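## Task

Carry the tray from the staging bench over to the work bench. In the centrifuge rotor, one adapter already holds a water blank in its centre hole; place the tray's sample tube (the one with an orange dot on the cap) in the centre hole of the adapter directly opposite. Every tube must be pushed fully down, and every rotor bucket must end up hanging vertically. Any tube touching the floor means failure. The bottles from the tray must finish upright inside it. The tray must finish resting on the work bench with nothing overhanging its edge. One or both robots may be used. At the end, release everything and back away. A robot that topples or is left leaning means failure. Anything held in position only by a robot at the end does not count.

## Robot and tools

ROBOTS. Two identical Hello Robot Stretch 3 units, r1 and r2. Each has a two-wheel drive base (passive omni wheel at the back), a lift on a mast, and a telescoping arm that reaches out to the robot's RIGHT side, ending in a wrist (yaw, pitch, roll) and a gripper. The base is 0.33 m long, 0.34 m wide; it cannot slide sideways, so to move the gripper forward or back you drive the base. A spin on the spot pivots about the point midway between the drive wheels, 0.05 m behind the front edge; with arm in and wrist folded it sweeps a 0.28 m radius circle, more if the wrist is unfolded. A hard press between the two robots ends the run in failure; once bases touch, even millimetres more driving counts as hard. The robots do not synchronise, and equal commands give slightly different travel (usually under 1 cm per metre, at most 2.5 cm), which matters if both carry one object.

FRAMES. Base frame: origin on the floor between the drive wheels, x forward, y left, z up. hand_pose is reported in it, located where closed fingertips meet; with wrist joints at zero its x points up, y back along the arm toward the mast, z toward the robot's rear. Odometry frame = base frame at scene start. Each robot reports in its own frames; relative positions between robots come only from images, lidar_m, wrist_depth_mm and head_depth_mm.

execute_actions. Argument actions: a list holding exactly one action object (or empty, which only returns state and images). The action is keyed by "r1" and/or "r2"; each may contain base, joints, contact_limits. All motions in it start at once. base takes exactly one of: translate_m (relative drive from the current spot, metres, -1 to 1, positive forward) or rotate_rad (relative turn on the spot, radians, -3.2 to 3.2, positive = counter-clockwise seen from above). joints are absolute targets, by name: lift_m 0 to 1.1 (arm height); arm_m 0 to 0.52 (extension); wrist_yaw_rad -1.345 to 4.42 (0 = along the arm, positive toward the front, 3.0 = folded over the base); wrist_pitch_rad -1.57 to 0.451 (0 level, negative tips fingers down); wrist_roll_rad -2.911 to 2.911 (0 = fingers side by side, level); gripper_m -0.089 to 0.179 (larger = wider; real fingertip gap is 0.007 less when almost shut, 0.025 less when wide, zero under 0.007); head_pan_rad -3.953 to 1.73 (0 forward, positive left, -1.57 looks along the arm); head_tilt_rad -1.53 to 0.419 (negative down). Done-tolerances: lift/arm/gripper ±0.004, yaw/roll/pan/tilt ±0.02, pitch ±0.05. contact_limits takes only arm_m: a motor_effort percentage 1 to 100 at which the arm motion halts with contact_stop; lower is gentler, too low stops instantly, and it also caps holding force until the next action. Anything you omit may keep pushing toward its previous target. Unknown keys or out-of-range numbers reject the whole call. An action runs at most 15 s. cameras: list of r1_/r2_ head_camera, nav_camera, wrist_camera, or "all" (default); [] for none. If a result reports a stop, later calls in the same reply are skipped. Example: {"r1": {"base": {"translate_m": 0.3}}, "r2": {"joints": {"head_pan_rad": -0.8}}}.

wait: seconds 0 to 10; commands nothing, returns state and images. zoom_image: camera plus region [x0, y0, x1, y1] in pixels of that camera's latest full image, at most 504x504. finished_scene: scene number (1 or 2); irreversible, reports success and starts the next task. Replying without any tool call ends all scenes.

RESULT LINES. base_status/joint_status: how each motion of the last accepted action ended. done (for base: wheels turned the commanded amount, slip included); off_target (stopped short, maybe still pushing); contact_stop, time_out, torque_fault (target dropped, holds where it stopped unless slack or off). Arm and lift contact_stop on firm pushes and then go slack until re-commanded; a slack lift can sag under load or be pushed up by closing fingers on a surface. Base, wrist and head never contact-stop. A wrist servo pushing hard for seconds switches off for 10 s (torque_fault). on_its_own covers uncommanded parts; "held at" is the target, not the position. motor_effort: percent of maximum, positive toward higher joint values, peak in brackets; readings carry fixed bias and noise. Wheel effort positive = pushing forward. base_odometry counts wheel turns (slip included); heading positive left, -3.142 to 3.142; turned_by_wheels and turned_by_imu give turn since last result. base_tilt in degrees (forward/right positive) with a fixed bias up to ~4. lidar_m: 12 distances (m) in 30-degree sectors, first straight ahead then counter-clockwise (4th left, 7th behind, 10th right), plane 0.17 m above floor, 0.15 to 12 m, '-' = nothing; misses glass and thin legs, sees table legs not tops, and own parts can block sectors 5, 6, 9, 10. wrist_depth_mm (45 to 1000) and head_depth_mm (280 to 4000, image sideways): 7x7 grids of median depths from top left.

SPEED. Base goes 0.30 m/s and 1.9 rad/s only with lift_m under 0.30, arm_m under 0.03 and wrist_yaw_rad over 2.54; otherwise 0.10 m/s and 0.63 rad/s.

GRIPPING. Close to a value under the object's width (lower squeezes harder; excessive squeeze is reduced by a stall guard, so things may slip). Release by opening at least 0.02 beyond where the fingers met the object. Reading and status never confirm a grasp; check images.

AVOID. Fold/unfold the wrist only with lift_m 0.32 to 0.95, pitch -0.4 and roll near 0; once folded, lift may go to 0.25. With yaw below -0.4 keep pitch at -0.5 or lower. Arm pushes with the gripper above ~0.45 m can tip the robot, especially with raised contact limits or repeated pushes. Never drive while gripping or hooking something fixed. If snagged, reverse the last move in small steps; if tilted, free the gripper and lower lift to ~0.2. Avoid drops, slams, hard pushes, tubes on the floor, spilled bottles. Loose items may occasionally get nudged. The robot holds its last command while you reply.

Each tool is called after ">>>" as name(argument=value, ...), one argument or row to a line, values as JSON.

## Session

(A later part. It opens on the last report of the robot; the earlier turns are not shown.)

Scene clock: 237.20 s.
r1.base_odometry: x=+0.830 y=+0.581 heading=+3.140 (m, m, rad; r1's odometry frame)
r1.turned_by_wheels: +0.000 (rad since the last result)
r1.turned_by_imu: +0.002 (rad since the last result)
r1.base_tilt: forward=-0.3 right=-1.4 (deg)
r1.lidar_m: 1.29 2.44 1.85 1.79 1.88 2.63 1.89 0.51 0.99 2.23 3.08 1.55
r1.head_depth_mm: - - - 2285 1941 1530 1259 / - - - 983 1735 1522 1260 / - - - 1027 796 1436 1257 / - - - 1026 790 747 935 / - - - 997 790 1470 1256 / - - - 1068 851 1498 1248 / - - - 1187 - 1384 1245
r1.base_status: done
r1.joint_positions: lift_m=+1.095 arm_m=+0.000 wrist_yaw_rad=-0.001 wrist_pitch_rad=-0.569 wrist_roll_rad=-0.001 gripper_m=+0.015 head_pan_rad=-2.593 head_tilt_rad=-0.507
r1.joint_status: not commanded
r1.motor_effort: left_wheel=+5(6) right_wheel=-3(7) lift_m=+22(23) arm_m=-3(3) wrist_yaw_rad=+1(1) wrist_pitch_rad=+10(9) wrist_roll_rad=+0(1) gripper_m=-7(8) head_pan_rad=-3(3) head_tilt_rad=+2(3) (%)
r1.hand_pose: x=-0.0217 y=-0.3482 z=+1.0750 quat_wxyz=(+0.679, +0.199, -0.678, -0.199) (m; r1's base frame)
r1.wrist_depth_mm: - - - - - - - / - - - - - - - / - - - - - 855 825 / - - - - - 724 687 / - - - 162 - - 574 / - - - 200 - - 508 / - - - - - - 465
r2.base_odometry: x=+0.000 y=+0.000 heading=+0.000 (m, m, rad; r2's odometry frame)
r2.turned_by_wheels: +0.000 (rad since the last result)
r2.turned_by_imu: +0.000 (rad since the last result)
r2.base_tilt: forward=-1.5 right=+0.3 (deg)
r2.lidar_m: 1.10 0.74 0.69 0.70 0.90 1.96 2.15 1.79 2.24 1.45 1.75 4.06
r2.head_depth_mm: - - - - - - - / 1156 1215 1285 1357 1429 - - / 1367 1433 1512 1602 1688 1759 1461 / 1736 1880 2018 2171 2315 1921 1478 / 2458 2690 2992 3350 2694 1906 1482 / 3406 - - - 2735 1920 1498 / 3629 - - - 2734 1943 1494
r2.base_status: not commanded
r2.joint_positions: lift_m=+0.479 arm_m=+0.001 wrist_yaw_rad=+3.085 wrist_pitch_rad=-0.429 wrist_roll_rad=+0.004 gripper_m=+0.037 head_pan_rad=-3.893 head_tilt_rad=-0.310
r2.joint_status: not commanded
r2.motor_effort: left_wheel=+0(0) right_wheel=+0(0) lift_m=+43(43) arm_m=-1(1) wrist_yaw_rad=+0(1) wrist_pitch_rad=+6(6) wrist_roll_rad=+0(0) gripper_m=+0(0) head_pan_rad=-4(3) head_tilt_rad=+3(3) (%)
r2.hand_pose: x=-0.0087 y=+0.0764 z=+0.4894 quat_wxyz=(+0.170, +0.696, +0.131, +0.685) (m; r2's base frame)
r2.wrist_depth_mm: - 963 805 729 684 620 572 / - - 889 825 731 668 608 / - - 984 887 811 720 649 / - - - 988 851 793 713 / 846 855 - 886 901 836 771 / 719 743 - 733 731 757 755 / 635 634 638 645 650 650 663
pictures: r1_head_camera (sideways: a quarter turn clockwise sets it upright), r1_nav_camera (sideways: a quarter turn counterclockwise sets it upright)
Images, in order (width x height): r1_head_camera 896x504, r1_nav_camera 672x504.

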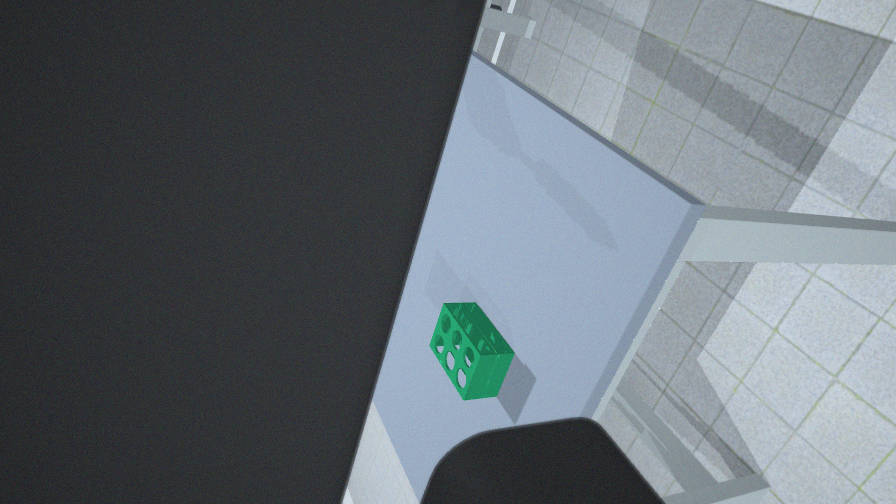

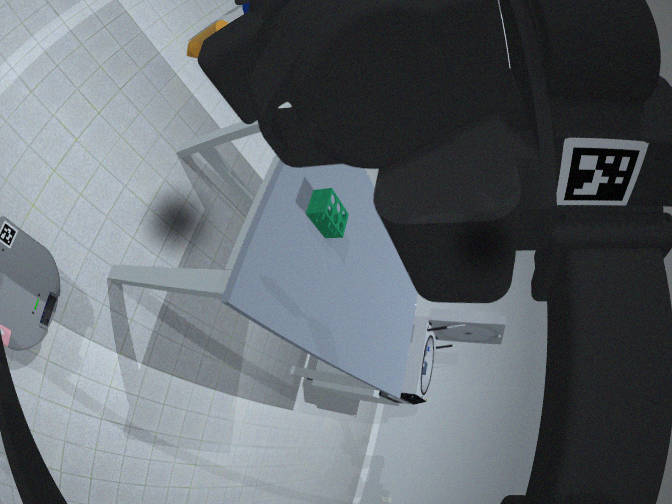

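>>> execute_actions(
  actions=[
    {"r1":{"base":{"translate_m":-1.0},"joints":{"head_pan_rad":-2.0,"head_tilt_rad":-0.7}}},
  ],
  cameras=[],
)

>>> execute_actions(
  actions=[
    {"r1":{"base":{"translate_m":-0.6}}},
  ],
  cameras=["r1_nav_camera","r1_head_camera","r1_wrist_camera"],
)

Scene clock: 254.10 s.
r1.base_odometry: x=+1.830 y=+0.579 heading=+3.140 (m, m, rad; r1's odometry frame)
r1.turned_by_wheels: +0.000 (rad since the last result)
r1.turned_by_imu: +0.002 (rad since the last result)
r1.base_tilt: forward=-0.3 right=-1.5 (deg)
r1.lidar_m: 2.27 2.51 1.88 1.82 1.90 2.68 0.90 1.11 0.87 0.85 0.89 0.54
r1.head_depth_mm: - 3587 - - 662 554 1158 / - - - - 660 552 1109 / - - - - 642 550 504 / - - - - 637 548 481 / - - - - 636 546 470 / - - - - - 540 469 / - - - - - 543 469
r1.base_status: done
r1.joint_positions: lift_m=+1.095 arm_m=+0.000 wrist_yaw_rad=-0.001 wrist_pitch_rad=-0.569 wrist_roll_rad=-0.001 gripper_m=+0.015 head_pan_rad=-2.007 head_tilt_rad=-0.691
r1.joint_status: all done
r1.motor_effort: left_wheel=+5(8) right_wheel=-3(7) lift_m=+22(23) arm_m=-3(3) wrist_yaw_rad=+0(1) wrist_pitch_rad=+10(9) wrist_roll_rad=+0(0) gripper_m=-7(7) head_pan_rad=+3(27) head_tilt_rad=-5(22) (%)
r1.hand_pose: x=-0.0217 y=-0.3482 z=+1.0750 quat_wxyz=(+0.679, +0.199, -0.678, -0.199) (m; r1's base frame)
r1.wrist_depth_mm: - - - - - - - / - - - - - - - / - 760 770 800 802 820 834 / 636 634 642 647 667 663 689 / 479 520 550 162 570 572 574 / 474 476 469 200 486 493 501 / 421 422 427 418 431 436 447
r2.base_odometry: x=+0.000 y=+0.000 heading=+0.000 (m, m, rad; r2's odometry frame)
r2.turned_by_wheels: +0.000 (rad since the last result)
r2.turned_by_imu: +0.000 (rad since the last result)
r2.base_tilt: forward=-1.5 right=+0.2 (deg)
r2.lidar_m: 1.10 0.74 0.69 0.70 0.89 1.96 2.14 1.79 4.07 1.45 1.75 4.04
r2.head_depth_mm: - - - - - - - / 1155 1216 1290 1352 1438 - - / 1355 1424 1507 1599 1710 1738 1464 / 1736 1877 2012 2152 2289 1908 1474 / 2440 2681 2948 3377 2728 1922 1485 / 3402 - - - 2728 1942 1490 / 3654 - - - 2705 1923 1501
r2.base_status: not commanded
r2.joint_positions: lift_m=+0.479 arm_m=+0.001 wrist_yaw_rad=+3.085 wrist_pitch_rad=-0.429 wrist_roll_rad=+0.004 gripper_m=+0.037 head_pan_rad=-3.893 head_tilt_rad=-0.310
r2.joint_status: not commanded
r2.motor_effort: left_wheel=+0(0) right_wheel=+0(0) lift_m=+43(43) arm_m=-1(1) wrist_yaw_rad=-2(0) wrist_pitch_rad=+6(6) wrist_roll_rad=+1(1) gripper_m=+0(0) head_pan_rad=-4(3) head_tilt_rad=+3(4) (%)
r2.hand_pose: x=-0.0087 y=+0.0764 z=+0.4894 quat_wxyz=(+0.170, +0.696, +0.131, +0.685) (m; r2's base frame)
r2.wrist_depth_mm: - 966 792 741 675 616 567 / - - 876 821 742 665 612 / - - 997 904 817 718 648 / - - - 981 874 787 714 / 857 844 - 888 893 834 767 / 735 740 - 749 731 753 765 / 636 630 635 637 647 654 656
pictures: none
No camera images: the call's "cameras" was empty. Leave "cameras" out to get every camera's image.

Scene clock: 261.27 s.
r1.base_odometry: x=+2.430 y=+0.579 heading=+3.140 (m, m, rad; r1's odometry frame)
r1.turned_by_wheels: +0.000 (rad since the last result)
r1.turned_by_imu: +0.001 (rad since the last result)
r1.base_tilt: forward=-0.3 right=-1.4 (deg)
r1.lidar_m: 1.11 2.53 1.89 1.84 1.92 2.43 0.54 0.34 0.69 0.83 0.87 1.22
r1.head_depth_mm: - 922 - - 903 553 944 / - - - - 661 551 711 / - - - - 642 550 491 / - - - - 637 548 471 / - - - - 636 547 469 / - - - - - 540 469 / - - - - - 543 467
r1.base_status: done
r1.joint_positions: lift_m=+1.095 arm_m=+0.000 wrist_yaw_rad=-0.001 wrist_pitch_rad=-0.569 wrist_roll_rad=-0.001 gripper_m=+0.015 head_pan_rad=-2.007 head_tilt_rad=-0.691
r1.joint_status: not commanded
r1.motor_effort: left_wheel=+5(6) right_wheel=-3(7) lift_m=+22(23) arm_m=-3(3) wrist_yaw_rad=+1(1) wrist_pitch_rad=+10(9) wrist_roll_rad=+0(0) gripper_m=-8(7) head_pan_rad=+2(3) head_tilt_rad=-5(5) (%)
r1.hand_pose: x=-0.0217 y=-0.3482 z=+1.0750 quat_wxyz=(+0.679, +0.199, -0.678, -0.199) (m; r1's base frame)
r1.wrist_depth_mm: - - - - - - - / - - - - - - - / 759 762 779 783 793 - 669 / 632 628 651 648 660 - 649 / 543 549 554 162 574 799 653 / 469 477 464 200 485 505 652 / 420 422 425 418 431 441 625
r2.base_odometry: x=+0.000 y=+0.000 heading=+0.000 (m, m, rad; r2's odometry frame)
r2.turned_by_wheels: +0.000 (rad since the last result)
r2.turned_by_imu: +0.000 (rad since the last result)
r2.base_tilt: forward=-1.5 right=+0.3 (deg)
r2.lidar_m: 1.10 0.74 0.69 0.70 0.89 1.97 2.15 1.79 4.05 1.45 1.74 4.04
r2.head_depth_mm: - - - - - - - / 1162 1203 1285 1350 1433 - - / 1362 1432 1500 1602 1698 1746 1473 / 1766 1865 1994 2178 2249 1903 1480 / 2426 2664 2923 3327 2691 1902 1485 / 3308 - - - 2706 1924 1498 / 3732 - - - 2711 1914 1495
r2.base_status: not commanded
r2.joint_positions: lift_m=+0.479 arm_m=+0.001 wrist_yaw_rad=+3.085 wrist_pitch_rad=-0.429 wrist_roll_rad=+0.004 gripper_m=+0.037 head_pan_rad=-3.893 head_tilt_rad=-0.310
r2.joint_status: not commanded
r2.motor_effort: left_wheel=+0(0) right_wheel=+0(0) lift_m=+43(43) arm_m=-1(1) wrist_yaw_rad=-1(0) wrist_pitch_rad=+6(6) wrist_roll_rad=+1(1) gripper_m=+0(0) head_pan_rad=-3(3) head_tilt_rad=+3(3) (%)
r2.hand_pose: x=-0.0087 y=+0.0764 z=+0.4894 quat_wxyz=(+0.170, +0.696, +0.131, +0.685) (m; r2's base frame)
r2.wrist_depth_mm: - 974 805 743 682 621 567 / - - 873 822 738 665 607 / - - 986 900 788 731 656 / - - - 979 904 788 692 / 845 869 - 872 903 831 762 / 723 735 - 742 735 752 760 / 636 628 641 642 651 660 658
pictures: r1_head_camera (sideways: a quarter turn clockwise sets it upright), r1_nav_camera (sideways: a quarter turn counterclockwise sets it upright), r1_wrist_camera
Images, in order (width x height): r1_head_camera 896x504, r1_nav_camera 672x504, r1_wrist_camera 644x364.

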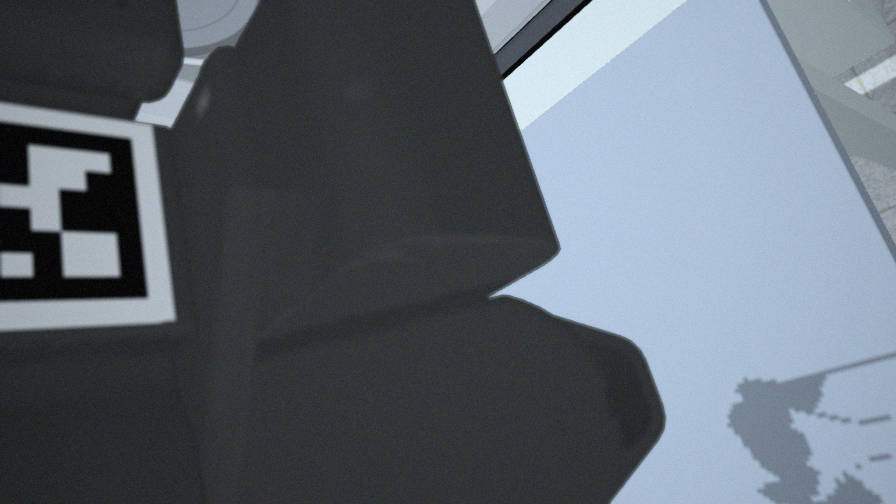

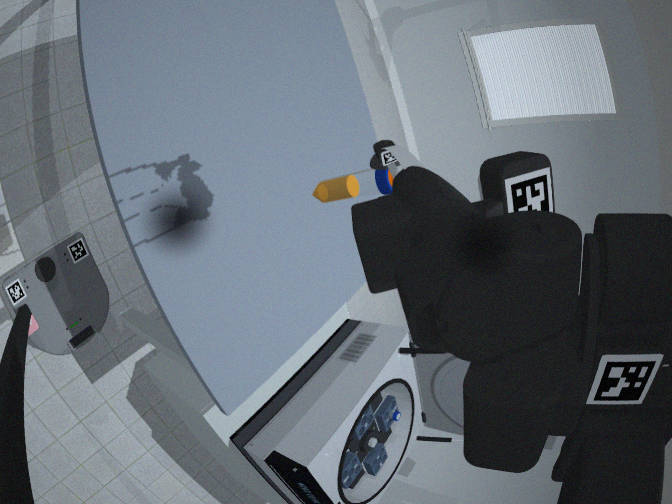

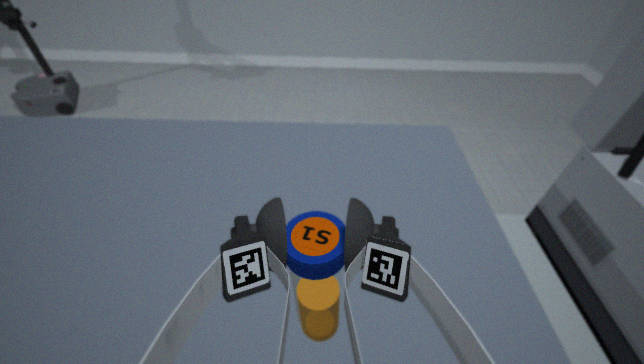

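>>> execute_actions(
  actions=[
    {"r1":{"joints":{"head_pan_rad":-3.0,"head_tilt_rad":-1.0}}},
  ],
  cameras=["r1_nav_camera","r1_head_camera"],
)

Scene clock: 271.53 s.
r1.base_odometry: x=+2.430 y=+0.579 heading=+3.140 (m, m, rad; r1's odometry frame)
r1.turned_by_wheels: +0.000 (rad since the last result)
r1.turned_by_imu: +0.001 (rad since the last result)
r1.base_tilt: forward=-0.2 right=-1.4 (deg)
r1.lidar_m: 1.11 2.54 1.89 1.84 1.92 2.44 0.54 0.34 0.69 0.83 0.87 1.22
r1.head_depth_mm: 2107 2109 1785 1537 1359 1212 1066 / 2149 2084 1770 1532 1348 1211 1063 / 2199 2081 1762 1524 1345 1221 - / 2091 1146 1413 1492 1347 1236 - / 951 798 859 913 1276 1219 - / 995 752 841 607 573 1184 1085 / 995 752 869 605 536 487 1037
r1.base_status: not commanded
r1.joint_positions: lift_m=+1.095 arm_m=+0.000 wrist_yaw_rad=-0.001 wrist_pitch_rad=-0.569 wrist_roll_rad=-0.001 gripper_m=+0.015 head_pan_rad=-2.993 head_tilt_rad=-0.987
r1.joint_status: all done
r1.motor_effort: left_wheel=+5(6) right_wheel=-3(3) lift_m=+22(22) arm_m=-3(3) wrist_yaw_rad=+1(1) wrist_pitch_rad=+10(9) wrist_roll_rad=+0(0) gripper_m=-7(7) head_pan_rad=-3(30) head_tilt_rad=-7(30) (%)
r1.hand_pose: x=-0.0217 y=-0.3482 z=+1.0750 quat_wxyz=(+0.679, +0.199, -0.678, -0.199) (m; r1's base frame)
r1.wrist_depth_mm: - - - - - - - / - - - - - - - / 746 764 771 796 807 - 663 / 629 637 642 658 661 - 656 / 536 546 561 162 570 801 650 / 470 481 469 200 486 504 647 / 421 425 429 417 435 442 623
r2.base_odometry: x=+0.000 y=+0.000 heading=+0.000 (m, m, rad; r2's odometry frame)
r2.turned_by_wheels: +0.000 (rad since the last result)
r2.turned_by_imu: +0.000 (rad since the last result)
r2.base_tilt: forward=-1.5 right=+0.3 (deg)
r2.lidar_m: 1.09 0.74 0.69 0.70 0.89 1.97 2.14 1.79 4.06 1.45 1.74 4.05
r2.head_depth_mm: - - - - - - - / 1160 1219 1290 1369 1434 - - / 1371 1436 1502 1592 1703 1746 1457 / 1744 1850 1995 2131 2259 1898 1483 / 2472 2688 2993 3369 2684 1916 1480 / 3357 - - - 2656 1926 1494 / 3721 - - - 2736 1929 1492
r2.base_status: not commanded
r2.joint_positions: lift_m=+0.479 arm_m=+0.001 wrist_yaw_rad=+3.085 wrist_pitch_rad=-0.429 wrist_roll_rad=+0.004 gripper_m=+0.037 head_pan_rad=-3.893 head_tilt_rad=-0.310
r2.joint_status: not commanded
r2.motor_effort: left_wheel=+0(0) right_wheel=+0(0) lift_m=+43(43) arm_m=-1(1) wrist_yaw_rad=+0(0) wrist_pitch_rad=+6(6) wrist_roll_rad=+0(1) gripper_m=+0(0) head_pan_rad=-4(3) head_tilt_rad=+3(3) (%)
r2.hand_pose: x=-0.0087 y=+0.0764 z=+0.4894 quat_wxyz=(+0.170, +0.696, +0.131, +0.685) (m; r2's base frame)
r2.wrist_depth_mm: - 978 801 747 691 623 566 / - - 869 824 722 663 609 / - - 966 901 802 720 653 / - - - 985 885 784 709 / 874 865 - 889 891 824 764 / 728 733 - 738 733 771 755 / 630 638 636 638 648 652 659
pictures: r1_head_camera (sideways: a quarter turn clockwise sets it upright), r1_nav_camera (sideways: a quarter turn counterclockwise sets it upright)
Images, in order (width x height): r1_head_camera 896x504, r1_nav_camera 672x504.

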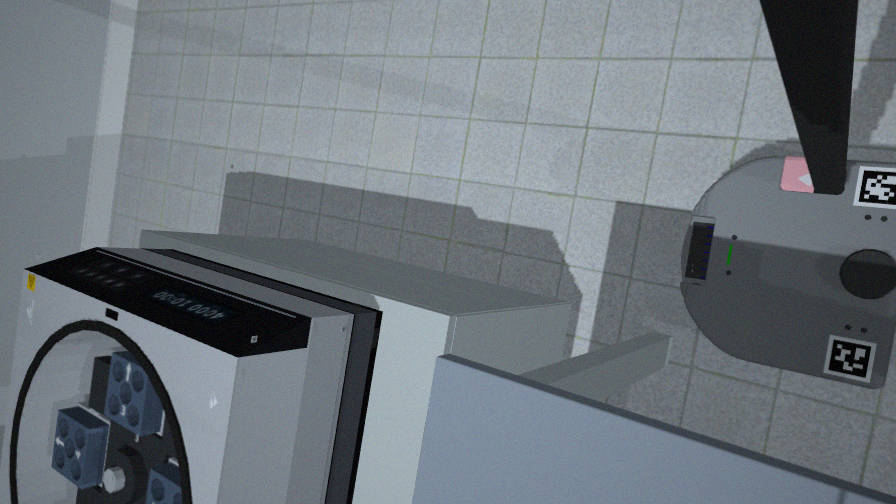

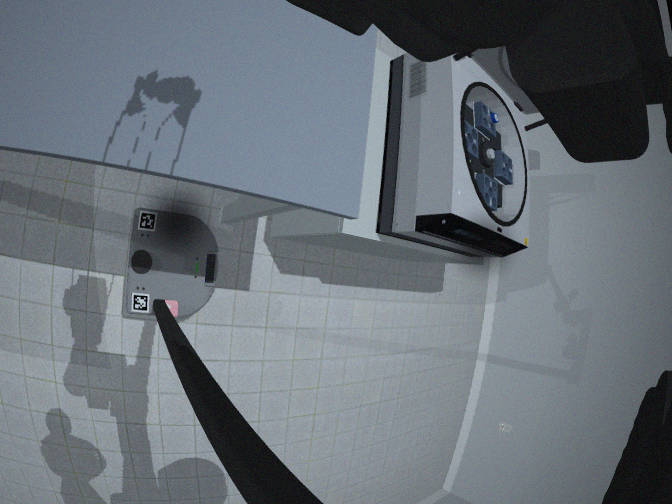

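>>> execute_actions(
  actions=[
    {"r1":{"base":{"translate_m":0.3}}},
  ],
  cameras=[],
)

>>> execute_actions(
  actions=[
    {"r1":{"base":{"rotate_rad":-0.35}}},
  ],
  cameras=[],
)

>>> execute_actions(
  actions=[
    {"r1":{"base":{"translate_m":-0.35}}},
  ],
  cameras=[],
)

>>> execute_actions(
  actions=[
    {"r1":{"base":{"rotate_rad":0.35}}},
  ],
  cameras=["r1_head_camera"],
)

Scene clock: 287.30 s.
r1.base_odometry: x=+2.130 y=+0.579 heading=+3.141 (m, m, rad; r1's odometry frame)
r1.turned_by_wheels: +0.000 (rad since the last result)
r1.turned_by_imu: +0.002 (rad since the last result)
r1.base_tilt: forward=-0.3 right=-1.5 (deg)
r1.lidar_m: 0.84 2.52 1.89 1.83 1.92 2.70 0.79 0.61 0.87 0.84 0.88 0.82
r1.head_depth_mm: 2340 2104 1783 1529 1353 1216 1067 / 2375 2095 1756 1534 1346 1207 1068 / 2377 2077 1762 1526 1343 1223 - / 1095 1198 1493 1489 1347 1233 - / 924 978 751 1259 1332 1234 - / 920 977 700 618 1272 1189 1081 / 941 994 696 604 534 491 1060
r1.base_status: done
r1.joint_positions: lift_m=+1.095 arm_m=+0.000 wrist_yaw_rad=-0.001 wrist_pitch_rad=-0.569 wrist_roll_rad=-0.001 gripper_m=+0.015 head_pan_rad=-2.993 head_tilt_rad=-0.988
r1.joint_status: not commanded
r1.motor_effort: left_wheel=+5(11) right_wheel=-3(4) lift_m=+23(23) arm_m=-3(3) wrist_yaw_rad=+0(1) wrist_pitch_rad=+10(10) wrist_roll_rad=+0(0) gripper_m=-7(7) head_pan_rad=-3(3) head_tilt_rad=-6(5) (%)
r1.hand_pose: x=-0.0217 y=-0.3482 z=+1.0750 quat_wxyz=(+0.679, +0.199, -0.678, -0.199) (m; r1's base frame)
r1.wrist_depth_mm: - - - - - - - / - - - - - - - / 753 757 770 791 796 818 - / 634 637 643 659 663 670 708 / 537 544 556 162 571 570 575 / 469 478 467 200 486 498 497 / 418 424 427 420 435 435 440
r2.base_odometry: x=+0.000 y=+0.000 heading=+0.000 (m, m, rad; r2's odometry frame)
r2.turned_by_wheels: +0.000 (rad since the last result)
r2.turned_by_imu: +0.000 (rad since the last result)
r2.base_tilt: forward=-1.6 right=+0.3 (deg)
r2.lidar_m: 1.10 0.74 0.69 0.70 0.89 1.97 2.15 1.79 4.07 1.45 1.75 4.06
r2.head_depth_mm: - - - - - - - / 1158 1214 1296 1353 1444 - - / 1350 1429 1520 1596 1715 1746 1480 / 1734 1866 2031 2157 2301 1891 1473 / 2453 2691 2995 3278 2657 1912 1484 / 3379 - - - 2734 1915 1487 / 3679 - - - 2730 1922 1494
r2.base_status: not commanded
r2.joint_positions: lift_m=+0.479 arm_m=+0.001 wrist_yaw_rad=+3.085 wrist_pitch_rad=-0.429 wrist_roll_rad=+0.004 gripper_m=+0.037 head_pan_rad=-3.893 head_tilt_rad=-0.310
r2.joint_status: not commanded
r2.motor_effort: left_wheel=+0(0) right_wheel=+0(0) lift_m=+43(43) arm_m=-1(1) wrist_yaw_rad=+0(0) wrist_pitch_rad=+6(6) wrist_roll_rad=+1(1) gripper_m=+0(0) head_pan_rad=-3(3) head_tilt_rad=+3(4) (%)
r2.hand_pose: x=-0.0087 y=+0.0764 z=+0.4894 quat_wxyz=(+0.170, +0.696, +0.131, +0.685) (m; r2's base frame)
r2.wrist_depth_mm: - 975 802 747 678 613 569 / - - 868 822 734 663 604 / - - 981 906 798 730 656 / - - - 979 879 786 716 / 866 872 - 875 899 820 763 / 728 727 - 748 729 756 759 / 629 639 641 648 640 659 649
pictures: none
No camera images: the call's "cameras" was empty. Leave "cameras" out to get every camera's image.

Scene clock: 289.00 s.
r1.base_odometry: x=+2.130 y=+0.579 heading=+2.791 (m, m, rad; r1's odometry frame)
r1.turned_by_wheels: -0.350 (rad since the last result)
r1.turned_by_imu: -0.350 (rad since the last result)
r1.base_tilt: forward=-0.3 right=-1.4 (deg)
r1.lidar_m: 0.82 3.99 2.20 1.83 1.83 2.06 2.67 0.61 0.86 0.84 0.84 0.95
r1.head_depth_mm: 2504 2098 1772 1544 1353 1212 1062 / 2477 2081 1770 1531 1348 1212 1062 / 2451 2095 1767 1531 1343 1223 - / 2432 2068 1769 1515 1340 1240 - / 2390 2060 1732 1511 1337 1237 - / 2376 2041 1664 1455 1311 1194 1078 / 1324 1078 1022 989 1287 1190 1077
r1.base_status: done
r1.joint_positions: lift_m=+1.095 arm_m=+0.000 wrist_yaw_rad=-0.001 wrist_pitch_rad=-0.569 wrist_roll_rad=-0.001 gripper_m=+0.015 head_pan_rad=-2.993 head_tilt_rad=-0.988
r1.joint_status: not commanded
r1.motor_effort: left_wheel=+5(11) right_wheel=-3(7) lift_m=+22(22) arm_m=-3(3) wrist_yaw_rad=+1(1) wrist_pitch_rad=+10(11) wrist_roll_rad=-1(0) gripper_m=-8(7) head_pan_rad=-2(2) head_tilt_rad=-7(6) (%)
r1.hand_pose: x=-0.0217 y=-0.3482 z=+1.0750 quat_wxyz=(+0.679, +0.199, -0.678, -0.199) (m; r1's base frame)
r1.wrist_depth_mm: - - - - - - 801 / - - - - - - 932 / - - 786 799 804 938 776 / 631 641 649 647 658 694 744 / 540 548 558 162 572 570 716 / 468 478 472 200 487 496 502 / 421 422 426 419 430 440 444
r2.base_odometry: x=+0.000 y=+0.000 heading=+0.000 (m, m, rad; r2's odometry frame)
r2.turned_by_wheels: +0.000 (rad since the last result)
r2.turned_by_imu: +0.000 (rad since the last result)
r2.base_tilt: forward=-1.6 right=+0.3 (deg)
r2.lidar_m: 1.10 0.74 0.69 0.70 0.90 1.97 2.15 1.79 4.06 1.45 1.74 4.07
r2.head_depth_mm: - - - - - - - / 1156 1217 1284 1359 1426 - - / 1358 1426 1503 1617 1690 1732 1478 / 1747 1857 1986 2144 2252 1927 1468 / 2439 2687 2969 3321 2691 1897 1483 / 3396 - - - 2700 1910 1484 / 3655 - - - 2709 1940 1494
r2.base_status: not commanded
r2.joint_positions: lift_m=+0.479 arm_m=+0.001 wrist_yaw_rad=+3.085 wrist_pitch_rad=-0.429 wrist_roll_rad=+0.004 gripper_m=+0.037 head_pan_rad=-3.893 head_tilt_rad=-0.310
r2.joint_status: not commanded
r2.motor_effort: left_wheel=+0(1) right_wheel=+0(1) lift_m=+43(44) arm_m=-1(1) wrist_yaw_rad=+1(0) wrist_pitch_rad=+6(6) wrist_roll_rad=+0(0) gripper_m=+0(0) head_pan_rad=-3(3) head_tilt_rad=+3(3) (%)
r2.hand_pose: x=-0.0087 y=+0.0764 z=+0.4894 quat_wxyz=(+0.170, +0.696, +0.131, +0.685) (m; r2's base frame)
r2.wrist_depth_mm: - 967 801 739 674 618 566 / - - 894 821 728 666 608 / - - 996 893 798 728 652 / - - - 978 881 779 721 / 862 858 - 888 896 838 769 / 731 734 - 741 728 753 752 / 633 637 639 653 652 658 652
pictures: none
No camera images: the call's "cameras" was empty. Leave "cameras" out to get every camera's image.

Scene clock: 293.67 s.
r1.base_odometry: x=+2.459 y=+0.459 heading=+2.791 (m, m, rad; r1's odometry frame)
r1.turned_by_wheels: +0.000 (rad since the last result)
r1.turned_by_imu: +0.001 (rad since the last result)
r1.base_tilt: forward=-0.3 right=-1.5 (deg)
r1.lidar_m: 1.17 3.78 2.06 1.73 1.72 1.94 2.34 0.61 0.39 0.80 0.95 1.07
r1.head_depth_mm: 2363 2116 1782 1539 1355 1216 1066 / 2309 2091 1769 1524 1345 1206 1061 / 2261 2095 1749 1528 1341 1221 - / 2219 2063 1746 1515 1342 1240 - / 2159 2051 1746 1515 1332 1235 - / 2146 2062 1746 1506 1327 1192 1084 / 2095 2044 1362 1206 1127 1165 1076
r1.base_status: done
r1.joint_positions: lift_m=+1.095 arm_m=+0.000 wrist_yaw_rad=-0.001 wrist_pitch_rad=-0.569 wrist_roll_rad=-0.001 gripper_m=+0.015 head_pan_rad=-2.993 head_tilt_rad=-0.988
r1.joint_status: not commanded
r1.motor_effort: left_wheel=+6(7) right_wheel=-3(6) lift_m=+22(22) arm_m=-3(3) wrist_yaw_rad=+1(1) wrist_pitch_rad=+9(10) wrist_roll_rad=+0(0) gripper_m=-8(7) head_pan_rad=-3(2) head_tilt_rad=-7(7) (%)
r1.hand_pose: x=-0.0217 y=-0.3482 z=+1.0750 quat_wxyz=(+0.679, +0.199, -0.678, -0.199) (m; r1's base frame)
r1.wrist_depth_mm: - - - - 789 847 - / - - - - 859 933 - / 766 760 776 - 816 824 819 / 629 634 643 657 878 630 672 / 537 542 559 162 817 606 518 / 471 479 469 199 722 640 544 / 421 423 429 418 437 648 -
r2.base_odometry: x=+0.000 y=+0.000 heading=+0.000 (m, m, rad; r2's odometry frame)
r2.turned_by_wheels: +0.000 (rad since the last result)
r2.turned_by_imu: +0.000 (rad since the last result)
r2.base_tilt: forward=-1.4 right=+0.2 (deg)
r2.lidar_m: 1.10 0.74 0.69 0.70 0.89 1.97 2.15 1.79 4.06 1.45 1.75 4.06
r2.head_depth_mm: - - - - - - - / 1164 1219 1293 1357 1436 - - / 1358 1432 1509 1599 1703 1752 1477 / 1729 1846 2003 2137 2280 1904 1471 / 2425 2710 2931 3368 2670 1914 1490 / 3372 - - - 2724 1924 1506 / 3664 - - - 2686 1920 1491
r2.base_status: not commanded
r2.joint_positions: lift_m=+0.479 arm_m=+0.001 wrist_yaw_rad=+3.085 wrist_pitch_rad=-0.429 wrist_roll_rad=+0.004 gripper_m=+0.037 head_pan_rad=-3.893 head_tilt_rad=-0.310
r2.joint_status: not commanded
r2.motor_effort: left_wheel=+0(0) right_wheel=+0(0) lift_m=+43(43) arm_m=-1(1) wrist_yaw_rad=+0(1) wrist_pitch_rad=+6(6) wrist_roll_rad=+1(0) gripper_m=+0(0) head_pan_rad=-3(3) head_tilt_rad=+3(3) (%)
r2.hand_pose: x=-0.0087 y=+0.0764 z=+0.4894 quat_wxyz=(+0.170, +0.696, +0.131, +0.685) (m; r2's base frame)
r2.wrist_depth_mm: - 974 787 745 682 620 568 / - - 870 804 743 669 607 / - - 980 897 804 714 653 / - - - 971 894 777 696 / 865 866 - 877 887 833 755 / 727 741 - 732 727 760 767 / 634 626 636 646 655 655 655
pictures: none
No camera images: the call's "cameras" was empty. Leave "cameras" out to get every camera's image.

Scene clock: 295.43 s.
r1.base_odometry: x=+2.459 y=+0.459 heading=+3.141 (m, m, rad; r1's odometry frame)
r1.turned_by_wheels: +0.350 (rad since the last result)
r1.turned_by_imu: +0.351 (rad since the last result)
r1.base_tilt: forward=-0.3 right=-1.4 (deg)
r1.lidar_m: 2.92 2.37 1.77 1.72 1.80 2.40 0.95 0.41 0.39 0.95 0.99 1.17
r1.head_depth_mm: 2094 2117 1784 1546 1352 1212 1066 / 2109 2108 1761 1527 1353 1215 1066 / 2182 2092 1751 1523 1350 1222 - / 2229 2066 1754 1524 1345 1236 - / 2110 1112 1213 1436 1334 1229 - / 934 837 881 925 1264 1171 1078 / 978 749 817 888 893 1187 1076
r1.base_status: done
r1.joint_positions: lift_m=+1.095 arm_m=+0.000 wrist_yaw_rad=-0.001 wrist_pitch_rad=-0.569 wrist_roll_rad=-0.001 gripper_m=+0.015 head_pan_rad=-2.993 head_tilt_rad=-0.988
r1.joint_status: not commanded
r1.motor_effort: left_wheel=-3(11) right_wheel=+3(6) lift_m=+23(23) arm_m=-3(3) wrist_yaw_rad=+1(1) wrist_pitch_rad=+10(9) wrist_roll_rad=+0(0) gripper_m=-6(7) head_pan_rad=-3(2) head_tilt_rad=-6(6) (%)
r1.hand_pose: x=-0.0217 y=-0.3482 z=+1.0750 quat_wxyz=(+0.679, +0.199, -0.678, -0.199) (m; r1's base frame)
r1.wrist_depth_mm: - - - - - - 633 / - - - - - - 689 / 753 754 771 792 824 - 735 / 634 638 638 652 661 917 658 / 539 542 559 162 576 800 615 / 472 476 468 200 485 522 614 / 418 423 426 419 432 450 615
r2.base_odometry: x=+0.000 y=+0.000 heading=+0.000 (m, m, rad; r2's odometry frame)
r2.turned_by_wheels: +0.000 (rad since the last result)
r2.turned_by_imu: +0.000 (rad since the last result)
r2.base_tilt: forward=-1.4 right=+0.3 (deg)
r2.lidar_m: 1.10 0.74 0.69 0.70 0.89 1.97 2.15 1.79 4.07 1.45 1.75 4.06
r2.head_depth_mm: - - - - - - - / 1158 1211 1286 1351 1435 - - / 1355 1429 1508 1601 1709 1750 1478 / 1745 1857 2023 2186 2288 1908 1478 / 2417 2672 2955 3354 2714 1910 1495 / 3433 - - - 2721 1894 1488 / 3621 - - - 2734 1944 1499
r2.base_status: not commanded
r2.joint_positions: lift_m=+0.479 arm_m=+0.001 wrist_yaw_rad=+3.085 wrist_pitch_rad=-0.429 wrist_roll_rad=+0.004 gripper_m=+0.037 head_pan_rad=-3.893 head_tilt_rad=-0.310
r2.joint_status: not commanded
r2.motor_effort: left_wheel=-1(0) right_wheel=+0(0) lift_m=+43(44) arm_m=-1(1) wrist_yaw_rad=-1(1) wrist_pitch_rad=+6(6) wrist_roll_rad=+1(0) gripper_m=+0(0) head_pan_rad=-4(3) head_tilt_rad=+3(4) (%)
r2.hand_pose: x=-0.0087 y=+0.0764 z=+0.4894 quat_wxyz=(+0.170, +0.696, +0.131, +0.685) (m; r2's base frame)
r2.wrist_depth_mm: - 974 795 739 668 608 572 / - - 873 809 725 660 604 / - - 990 880 808 719 659 / - - - 983 868 786 718 / 852 865 - 877 874 846 756 / 733 741 - 752 724 756 771 / 640 631 644 648 647 653 652
pictures: r1_head_camera (sideways: a quarter turn clockwise sets it upright)
Images, in order (width x height): r1_head_camera 896x504.

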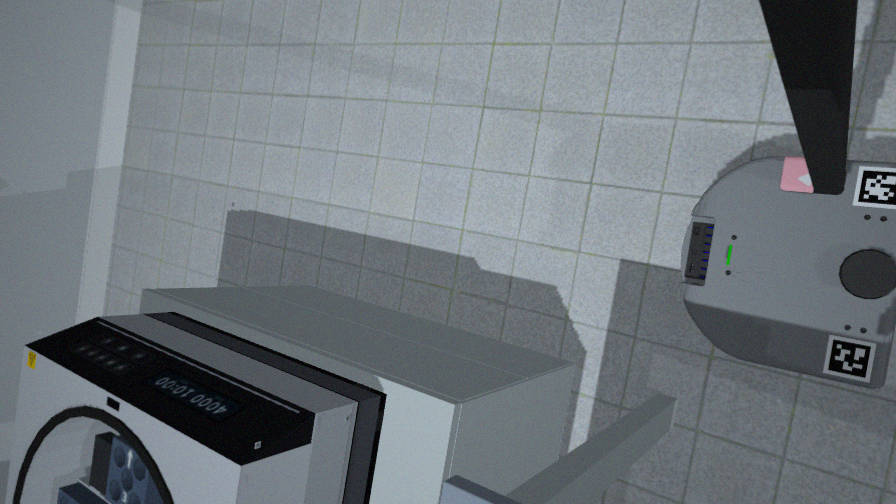

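>>> execute_actions(
  actions=[
    {"r1":{"joints":{"wrist_yaw_rad":1.4}}},
  ],
  cameras=[],
)

>>> execute_actions(
  actions=[
    {"r1":{"base":{"translate_m":-0.75},"joints":{"head_pan_rad":-1.75,"head_tilt_rad":-0.85}}},
  ],
  cameras=["r1_head_camera","r1_nav_camera"],
)

Scene clock: 303.57 s.
r1.base_odometry: x=+2.459 y=+0.459 heading=+3.141 (m, m, rad; r1's odometry frame)
r1.turned_by_wheels: +0.000 (rad since the last result)
r1.turned_by_imu: +0.001 (rad since the last result)
r1.base_tilt: forward=-0.3 right=-1.3 (deg)
r1.lidar_m: 2.91 2.38 1.77 1.72 1.80 2.39 0.95 0.41 0.39 0.95 0.99 1.17
r1.head_depth_mm: 2095 2109 1772 1532 1360 1207 1062 / 2121 2083 1754 1535 1354 1203 1067 / 2167 2081 1757 1530 1348 1219 - / 2222 2081 1748 1521 1343 1242 - / 2108 1115 1210 1433 1335 1233 - / 935 837 880 926 1263 1175 1080 / 975 749 818 889 894 1188 1074
r1.base_status: not commanded
r1.joint_positions: lift_m=+1.095 arm_m=+0.000 wrist_yaw_rad=+1.398 wrist_pitch_rad=-0.569 wrist_roll_rad=-0.001 gripper_m=+0.015 head_pan_rad=-2.993 head_tilt_rad=-0.988
r1.joint_status: all done
r1.motor_effort: left_wheel=-3(3) right_wheel=+3(3) lift_m=+22(23) arm_m=-3(3) wrist_yaw_rad=+2(5) wrist_pitch_rad=+10(10) wrist_roll_rad=+0(0) gripper_m=-6(7) head_pan_rad=-2(2) head_tilt_rad=-5(5) (%)
r1.hand_pose: x=+0.1784 y=-0.1804 z=+1.0750 quat_wxyz=(+0.648, +0.588, -0.391, +0.285) (m; r1's base frame)
r1.wrist_depth_mm: - - - - - - - / - - - - 990 - - / - - - 869 798 803 828 / - - - - 660 670 676 / - - - 162 569 566 576 / - - - 200 485 493 504 / - - - - 435 437 440
r2.base_odometry: x=+0.000 y=+0.000 heading=+0.000 (m, m, rad; r2's odometry frame)
r2.turned_by_wheels: +0.000 (rad since the last result)
r2.turned_by_imu: +0.000 (rad since the last result)
r2.base_tilt: forward=-1.5 right=+0.2 (deg)
r2.lidar_m: 1.10 0.74 0.69 0.70 0.90 1.97 2.15 1.79 4.06 1.46 1.75 4.06
r2.head_depth_mm: - - - - - - - / 1155 1208 1293 1362 1444 - - / 1348 1426 1505 1615 1687 1757 1474 / 1735 1872 1996 2152 2288 1913 1482 / 2430 2676 2983 3403 2679 1915 1488 / 3364 - - - 2713 1956 1480 / 3740 - - - 2748 1934 1511
r2.base_status: not commanded
r2.joint_positions: lift_m=+0.479 arm_m=+0.001 wrist_yaw_rad=+3.085 wrist_pitch_rad=-0.429 wrist_roll_rad=+0.004 gripper_m=+0.037 head_pan_rad=-3.893 head_tilt_rad=-0.310
r2.joint_status: not commanded
r2.motor_effort: left_wheel=+0(1) right_wheel=+0(0) lift_m=+43(43) arm_m=-1(1) wrist_yaw_rad=+0(1) wrist_pitch_rad=+6(6) wrist_roll_rad=+0(0) gripper_m=+1(0) head_pan_rad=-3(3) head_tilt_rad=+3(3) (%)
r2.hand_pose: x=-0.0087 y=+0.0764 z=+0.4894 quat_wxyz=(+0.170, +0.696, +0.131, +0.685) (m; r2's base frame)
r2.wrist_depth_mm: - 974 806 742 687 614 567 / - - 886 805 730 660 606 / - - 967 905 802 725 651 / - - - 987 879 787 710 / 865 874 - 892 897 846 764 / 725 728 - 754 726 759 760 / 630 628 638 648 647 661 658
pictures: none
No camera images: the call's "cameras" was empty. Leave "cameras" out to get every camera's image.

Scene clock: 312.13 s.
r1.base_odometry: x=+3.209 y=+0.458 heading=+3.141 (m, m, rad; r1's odometry frame)
r1.turned_by_wheels: +0.000 (rad since the last result)
r1.turned_by_imu: +0.001 (rad since the last result)
r1.base_tilt: forward=-0.2 right=-1.3 (deg)
r1.lidar_m: 1.89 2.40 1.80 1.74 1.82 1.63 1.58 0.34 0.26 0.25 0.26 0.36
r1.head_depth_mm: - 2466 2074 633 599 798 1110 / - - - 669 582 745 1108 / - - - 708 569 718 1104 / - - - 672 561 706 1083 / - - - - 554 686 1049 / 694 820 - - 543 648 1045 / 693 791 - - 535 617 981
r1.base_status: done
r1.joint_positions: lift_m=+1.095 arm_m=+0.000 wrist_yaw_rad=+1.398 wrist_pitch_rad=-0.569 wrist_roll_rad=-0.001 gripper_m=+0.015 head_pan_rad=-1.757 head_tilt_rad=-0.853
r1.joint_status: all done
r1.motor_effort: left_wheel=-3(10) right_wheel=+3(3) lift_m=+22(22) arm_m=-3(2) wrist_yaw_rad=+2(3) wrist_pitch_rad=+10(10) wrist_roll_rad=+0(0) gripper_m=-7(7) head_pan_rad=+3(31) head_tilt_rad=+3(18) (%)
r1.hand_pose: x=+0.1784 y=-0.1804 z=+1.0750 quat_wxyz=(+0.648, +0.588, -0.391, +0.285) (m; r1's base frame)
r1.wrist_depth_mm: - - - - - - - / - - - - - - - / - - - 823 794 818 859 / - - - 701 661 674 704 / - - - 162 - - - / - - - 200 - - - / - - - 710 641 393 399
r2.base_odometry: x=+0.000 y=+0.000 heading=+0.000 (m, m, rad; r2's odometry frame)
r2.turned_by_wheels: +0.000 (rad since the last result)
r2.turned_by_imu: +0.000 (rad since the last result)
r2.base_tilt: forward=-1.5 right=+0.3 (deg)
r2.lidar_m: 1.10 0.74 0.69 0.70 0.90 1.97 2.15 1.79 4.06 1.45 1.74 4.05
r2.head_depth_mm: - - - - - - - / 1154 1221 1286 1359 1448 - - / 1360 1443 1507 1599 1702 1742 1478 / 1760 1862 2026 2152 2243 1895 1476 / 2433 2671 3000 3401 2671 1900 1488 / 3384 - - - 2712 1891 1482 / 3715 - - - 2703 1936 1492
r2.base_status: not commanded
r2.joint_positions: lift_m=+0.479 arm_m=+0.001 wrist_yaw_rad=+3.085 wrist_pitch_rad=-0.429 wrist_roll_rad=+0.004 gripper_m=+0.037 head_pan_rad=-3.893 head_tilt_rad=-0.310
r2.joint_status: not commanded
r2.motor_effort: left_wheel=+0(0) right_wheel=+1(0) lift_m=+43(43) arm_m=-1(1) wrist_yaw_rad=+1(1) wrist_pitch_rad=+6(6) wrist_roll_rad=+1(0) gripper_m=+0(1) head_pan_rad=-3(3) head_tilt_rad=+4(3) (%)
r2.hand_pose: x=-0.0087 y=+0.0764 z=+0.4894 quat_wxyz=(+0.170, +0.696, +0.131, +0.685) (m; r2's base frame)
r2.wrist_depth_mm: - 990 815 746 662 610 564 / - - 891 805 727 665 614 / - - 972 907 795 728 656 / - - - 985 889 796 718 / 862 867 - 877 879 834 763 / 738 740 - 741 711 756 755 / 634 637 642 632 656 662 657
pictures: r1_head_camera (sideways: a quarter turn clockwise sets it upright), r1_nav_camera (sideways: a quarter turn counterclockwise sets it upright)
Images, in order (width x height): r1_head_camera 896x504, r1_nav_camera 672x504.

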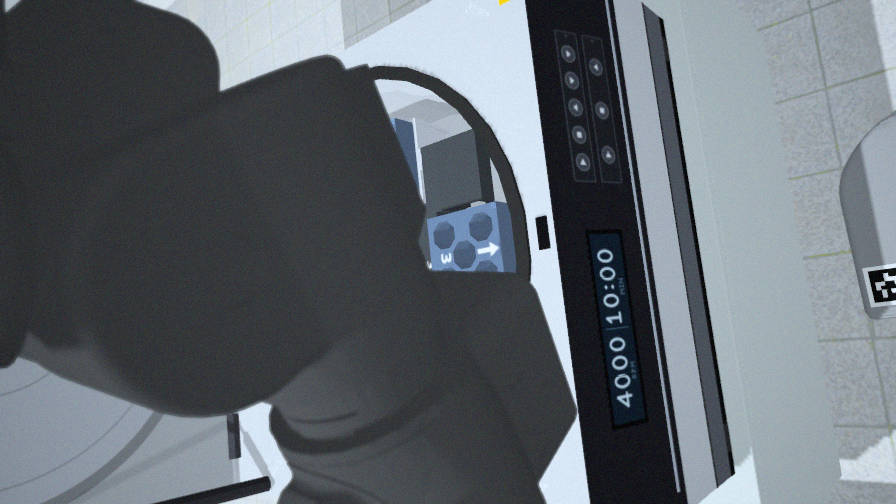

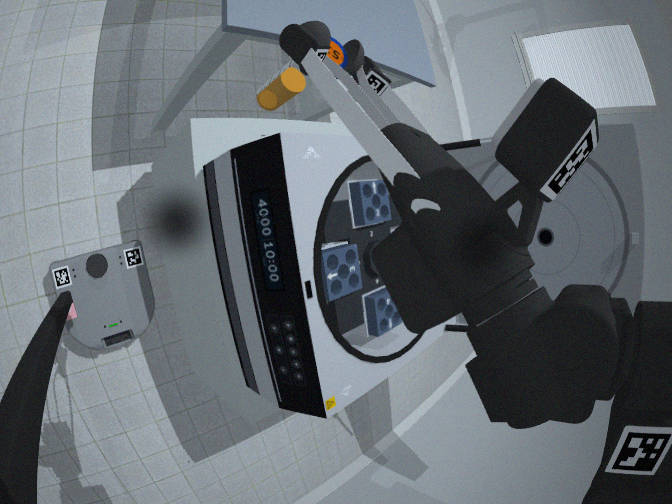

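>>> execute_actions(
  actions=[
    {"r1":{"joints":{"wrist_yaw_rad":0.0}}},
  ],
  cameras=["r1_head_camera","r1_nav_camera","r1_wrist_camera"],
)

Scene clock: 321.27 s.
r1.base_odometry: x=+3.209 y=+0.458 heading=+3.141 (m, m, rad; r1's odometry frame)
r1.turned_by_wheels: +0.000 (rad since the last result)
r1.turned_by_imu: +0.001 (rad since the last result)
r1.base_tilt: forward=-0.3 right=-1.4 (deg)
r1.lidar_m: 1.89 2.41 1.79 1.74 1.83 1.64 1.59 0.34 0.26 0.25 0.26 0.37
r1.head_depth_mm: - - - 609 597 801 1115 / - - - 626 583 744 1112 / - - - 693 571 717 1109 / - - - - 561 707 1085 / - - - 670 553 684 1048 / - 838 817 703 547 648 1047 / 695 791 764 615 537 616 978
r1.base_status: not commanded
r1.joint_positions: lift_m=+1.095 arm_m=+0.000 wrist_yaw_rad=+0.002 wrist_pitch_rad=-0.569 wrist_roll_rad=-0.001 gripper_m=+0.015 head_pan_rad=-1.757 head_tilt_rad=-0.853
r1.joint_status: all done
r1.motor_effort: left_wheel=-3(3) right_wheel=+3(3) lift_m=+22(23) arm_m=-3(2) wrist_yaw_rad=-2(1) wrist_pitch_rad=+10(9) wrist_roll_rad=+0(0) gripper_m=-6(7) head_pan_rad=+2(3) head_tilt_rad=+1(1) (%)
r1.hand_pose: x=-0.0211 y=-0.3482 z=+1.0750 quat_wxyz=(+0.679, +0.200, -0.678, -0.198) (m; r1's base frame)
r1.wrist_depth_mm: - - 595 578 575 - - / - - 666 653 655 - - / 748 835 720 715 720 - - / 625 - 617 668 666 - - / 571 - 510 162 568 554 - / - - 451 200 527 458 - / - - 380 434 480 394 -
r2.base_odometry: x=+0.000 y=+0.000 heading=+0.000 (m, m, rad; r2's odometry frame)
r2.turned_by_wheels: +0.000 (rad since the last result)
r2.turned_by_imu: +0.000 (rad since the last result)
r2.base_tilt: forward=-1.5 right=+0.3 (deg)
r2.lidar_m: 1.10 0.74 0.69 0.70 0.89 1.96 2.15 1.79 4.08 1.45 1.75 4.05
r2.head_depth_mm: - - - - - - - / 1155 1211 1289 1355 1441 - - / 1355 1438 1513 1589 1709 1725 1471 / 1733 1874 2019 2159 2288 1905 1485 / 2443 2662 2983 3319 2699 1925 1477 / 3447 - - - 2742 1909 1492 / 3675 - - - 2664 1932 1495
r2.base_status: not commanded
r2.joint_positions: lift_m=+0.479 arm_m=+0.001 wrist_yaw_rad=+3.085 wrist_pitch_rad=-0.429 wrist_roll_rad=+0.004 gripper_m=+0.037 head_pan_rad=-3.893 head_tilt_rad=-0.310
r2.joint_status: not commanded
r2.motor_effort: left_wheel=-1(0) right_wheel=+0(0) lift_m=+43(43) arm_m=-1(1) wrist_yaw_rad=+1(0) wrist_pitch_rad=+6(6) wrist_roll_rad=+1(0) gripper_m=+0(0) head_pan_rad=-4(3) head_tilt_rad=+3(3) (%)
r2.hand_pose: x=-0.0087 y=+0.0764 z=+0.4894 quat_wxyz=(+0.170, +0.696, +0.131, +0.685) (m; r2's base frame)
r2.wrist_depth_mm: - 971 808 746 679 615 568 / - - 876 818 717 662 616 / - - 985 901 808 728 651 / - - - 997 887 771 711 / 857 859 - 895 914 833 760 / 738 729 - 742 738 760 757 / 635 633 643 639 646 652 656
pictures: r1_head_camera (sideways: a quarter turn clockwise sets it upright), r1_nav_camera (sideways: a quarter turn counterclockwise sets it upright), r1_wrist_camera
Images, in order (width x height): r1_head_camera 896x504, r1_nav_camera 672x504, r1_wrist_camera 644x364.

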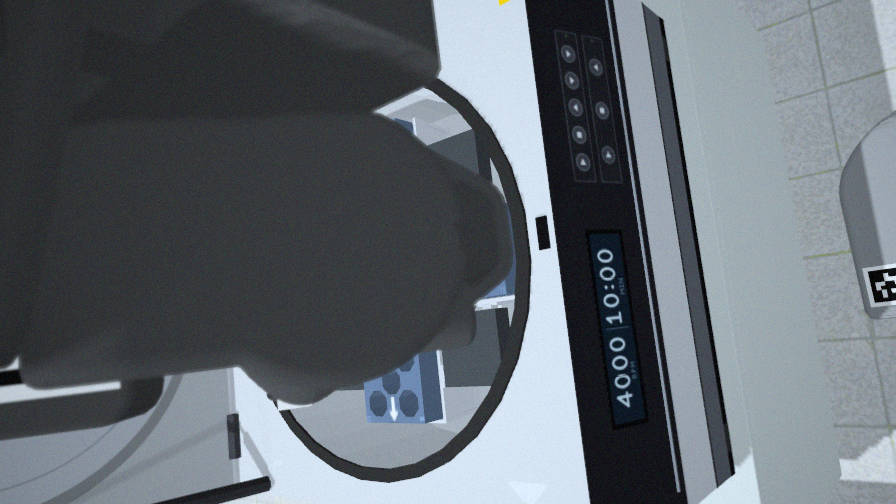

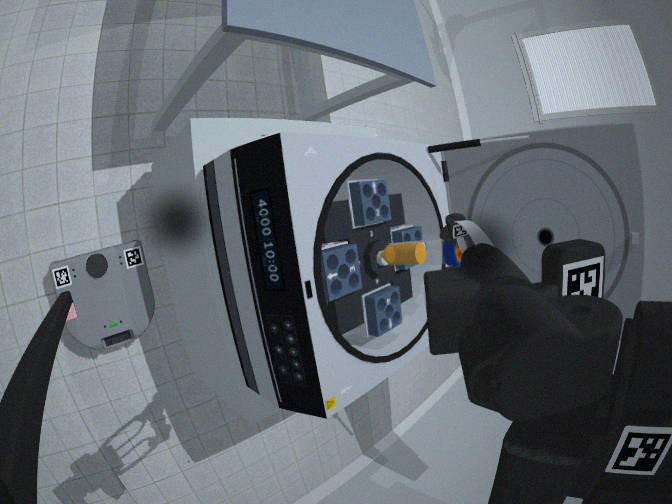

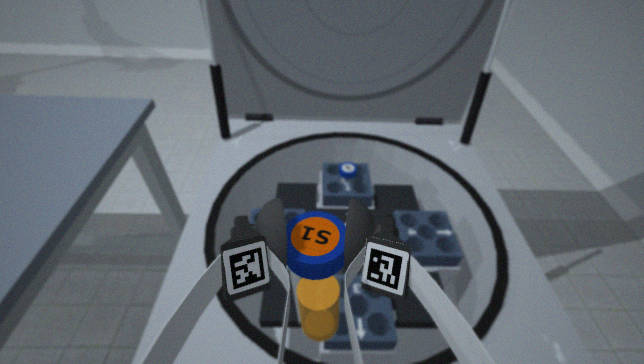

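>>> execute_actions(
  actions=[
    {"r1":{"base":{"translate_m":-0.057},"joints":{"head_pan_rad":-1.57,"head_tilt_rad":-0.95}}},
  ],
  cameras=["r1_nav_camera","r1_wrist_camera"],
)

>>> zoom_image(
  camera="r1_wrist_camera",
  region=[200,150,480,364],
)

Scene clock: 334.57 s.
r1.base_odometry: x=+3.266 y=+0.458 heading=+3.140 (m, m, rad; r1's odometry frame)
r1.turned_by_wheels: +0.000 (rad since the last result)
r1.turned_by_imu: +0.001 (rad since the last result)
r1.base_tilt: forward=-0.3 right=-1.4 (deg)
r1.lidar_m: 1.94 2.40 1.79 1.74 1.82 1.57 1.53 0.34 0.26 0.25 0.26 0.36
r1.head_depth_mm: - - - 576 587 846 1099 / - - - 561 587 857 1112 / - - - 566 590 863 - / 780 842 753 631 592 875 - / 746 821 748 667 592 883 1086 / 747 794 743 574 593 892 1088 / 2595 2197 708 574 593 897 1080
r1.base_status: done
r1.joint_positions: lift_m=+1.095 arm_m=+0.000 wrist_yaw_rad=+0.002 wrist_pitch_rad=-0.569 wrist_roll_rad=-0.001 gripper_m=+0.015 head_pan_rad=-1.577 head_tilt_rad=-0.938
r1.joint_status: all done
r1.motor_effort: left_wheel=-3(10) right_wheel=+3(5) lift_m=+23(22) arm_m=-2(3) wrist_yaw_rad=-2(2) wrist_pitch_rad=+10(10) wrist_roll_rad=+0(0) gripper_m=-7(8) head_pan_rad=+2(14) head_tilt_rad=-6(17) (%)
r1.hand_pose: x=-0.0212 y=-0.3482 z=+1.0750 quat_wxyz=(+0.679, +0.199, -0.678, -0.198) (m; r1's base frame)
r1.wrist_depth_mm: - - 574 573 574 - - / - - 651 648 646 - - / 761 - 698 705 717 - - / 649 - 634 666 640 - - / - - 563 162 571 - - / - 438 506 200 489 458 - / - 380 470 436 474 402 -
r2.base_odometry: x=+0.000 y=+0.000 heading=+0.000 (m, m, rad; r2's odometry frame)
r2.turned_by_wheels: +0.000 (rad since the last result)
r2.turned_by_imu: +0.000 (rad since the last result)
r2.base_tilt: forward=-1.5 right=+0.3 (deg)
r2.lidar_m: 1.10 0.74 0.69 0.70 0.89 1.97 2.14 1.79 4.06 1.45 1.74 4.07
r2.head_depth_mm: - - - - - - - / 1170 1218 1292 1364 1444 - - / 1365 1430 1514 1599 1710 1732 1469 / 1733 1883 2020 2159 2299 1873 1476 / 2434 2702 2960 3326 2673 1912 1481 / 3334 - - - 2720 1917 1495 / 3643 - - - 2712 1922 1494
r2.base_status: not commanded
r2.joint_positions: lift_m=+0.479 arm_m=+0.001 wrist_yaw_rad=+3.085 wrist_pitch_rad=-0.429 wrist_roll_rad=+0.004 gripper_m=+0.037 head_pan_rad=-3.893 head_tilt_rad=-0.310
r2.joint_status: not commanded
r2.motor_effort: left_wheel=-1(0) right_wheel=+0(0) lift_m=+43(43) arm_m=-1(1) wrist_yaw_rad=+0(0) wrist_pitch_rad=+6(6) wrist_roll_rad=+0(0) gripper_m=+0(0) head_pan_rad=-3(4) head_tilt_rad=+3(4) (%)
r2.hand_pose: x=-0.0087 y=+0.0764 z=+0.4894 quat_wxyz=(+0.170, +0.696, +0.131, +0.685) (m; r2's base frame)
r2.wrist_depth_mm: - 988 821 747 675 621 569 / - - 871 808 739 661 609 / - - - 910 790 721 652 / - - - 988 872 790 706 / 851 889 - 898 893 827 760 / 729 726 - 742 734 759 754 / 628 639 645 643 653 664 660
pictures: r1_nav_camera (sideways: a quarter turn counterclockwise sets it upright), r1_wrist_camera
Images, in order (width x height): r1_nav_camera 672x504, r1_wrist_camera 644x364.

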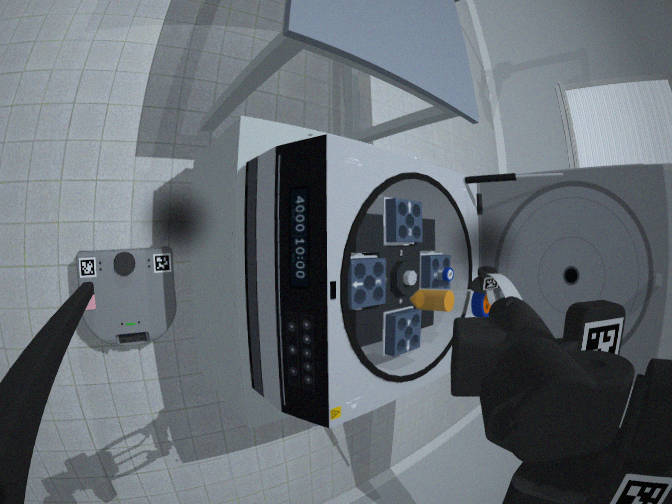

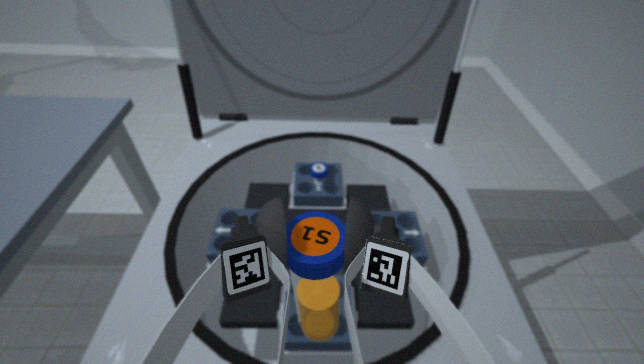

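Region (200, 150, 480, 364) of r1_wrist_camera's 644x364 image, scaled by 1.800; it fills the top 385 rows of this view, and the rest is white.

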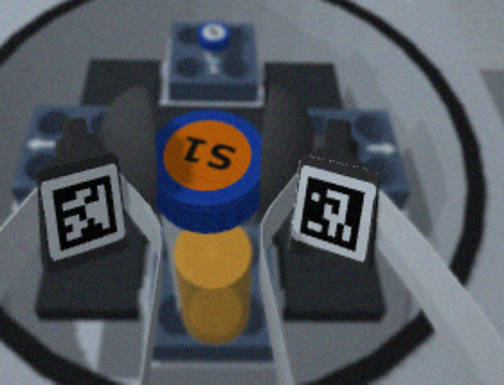

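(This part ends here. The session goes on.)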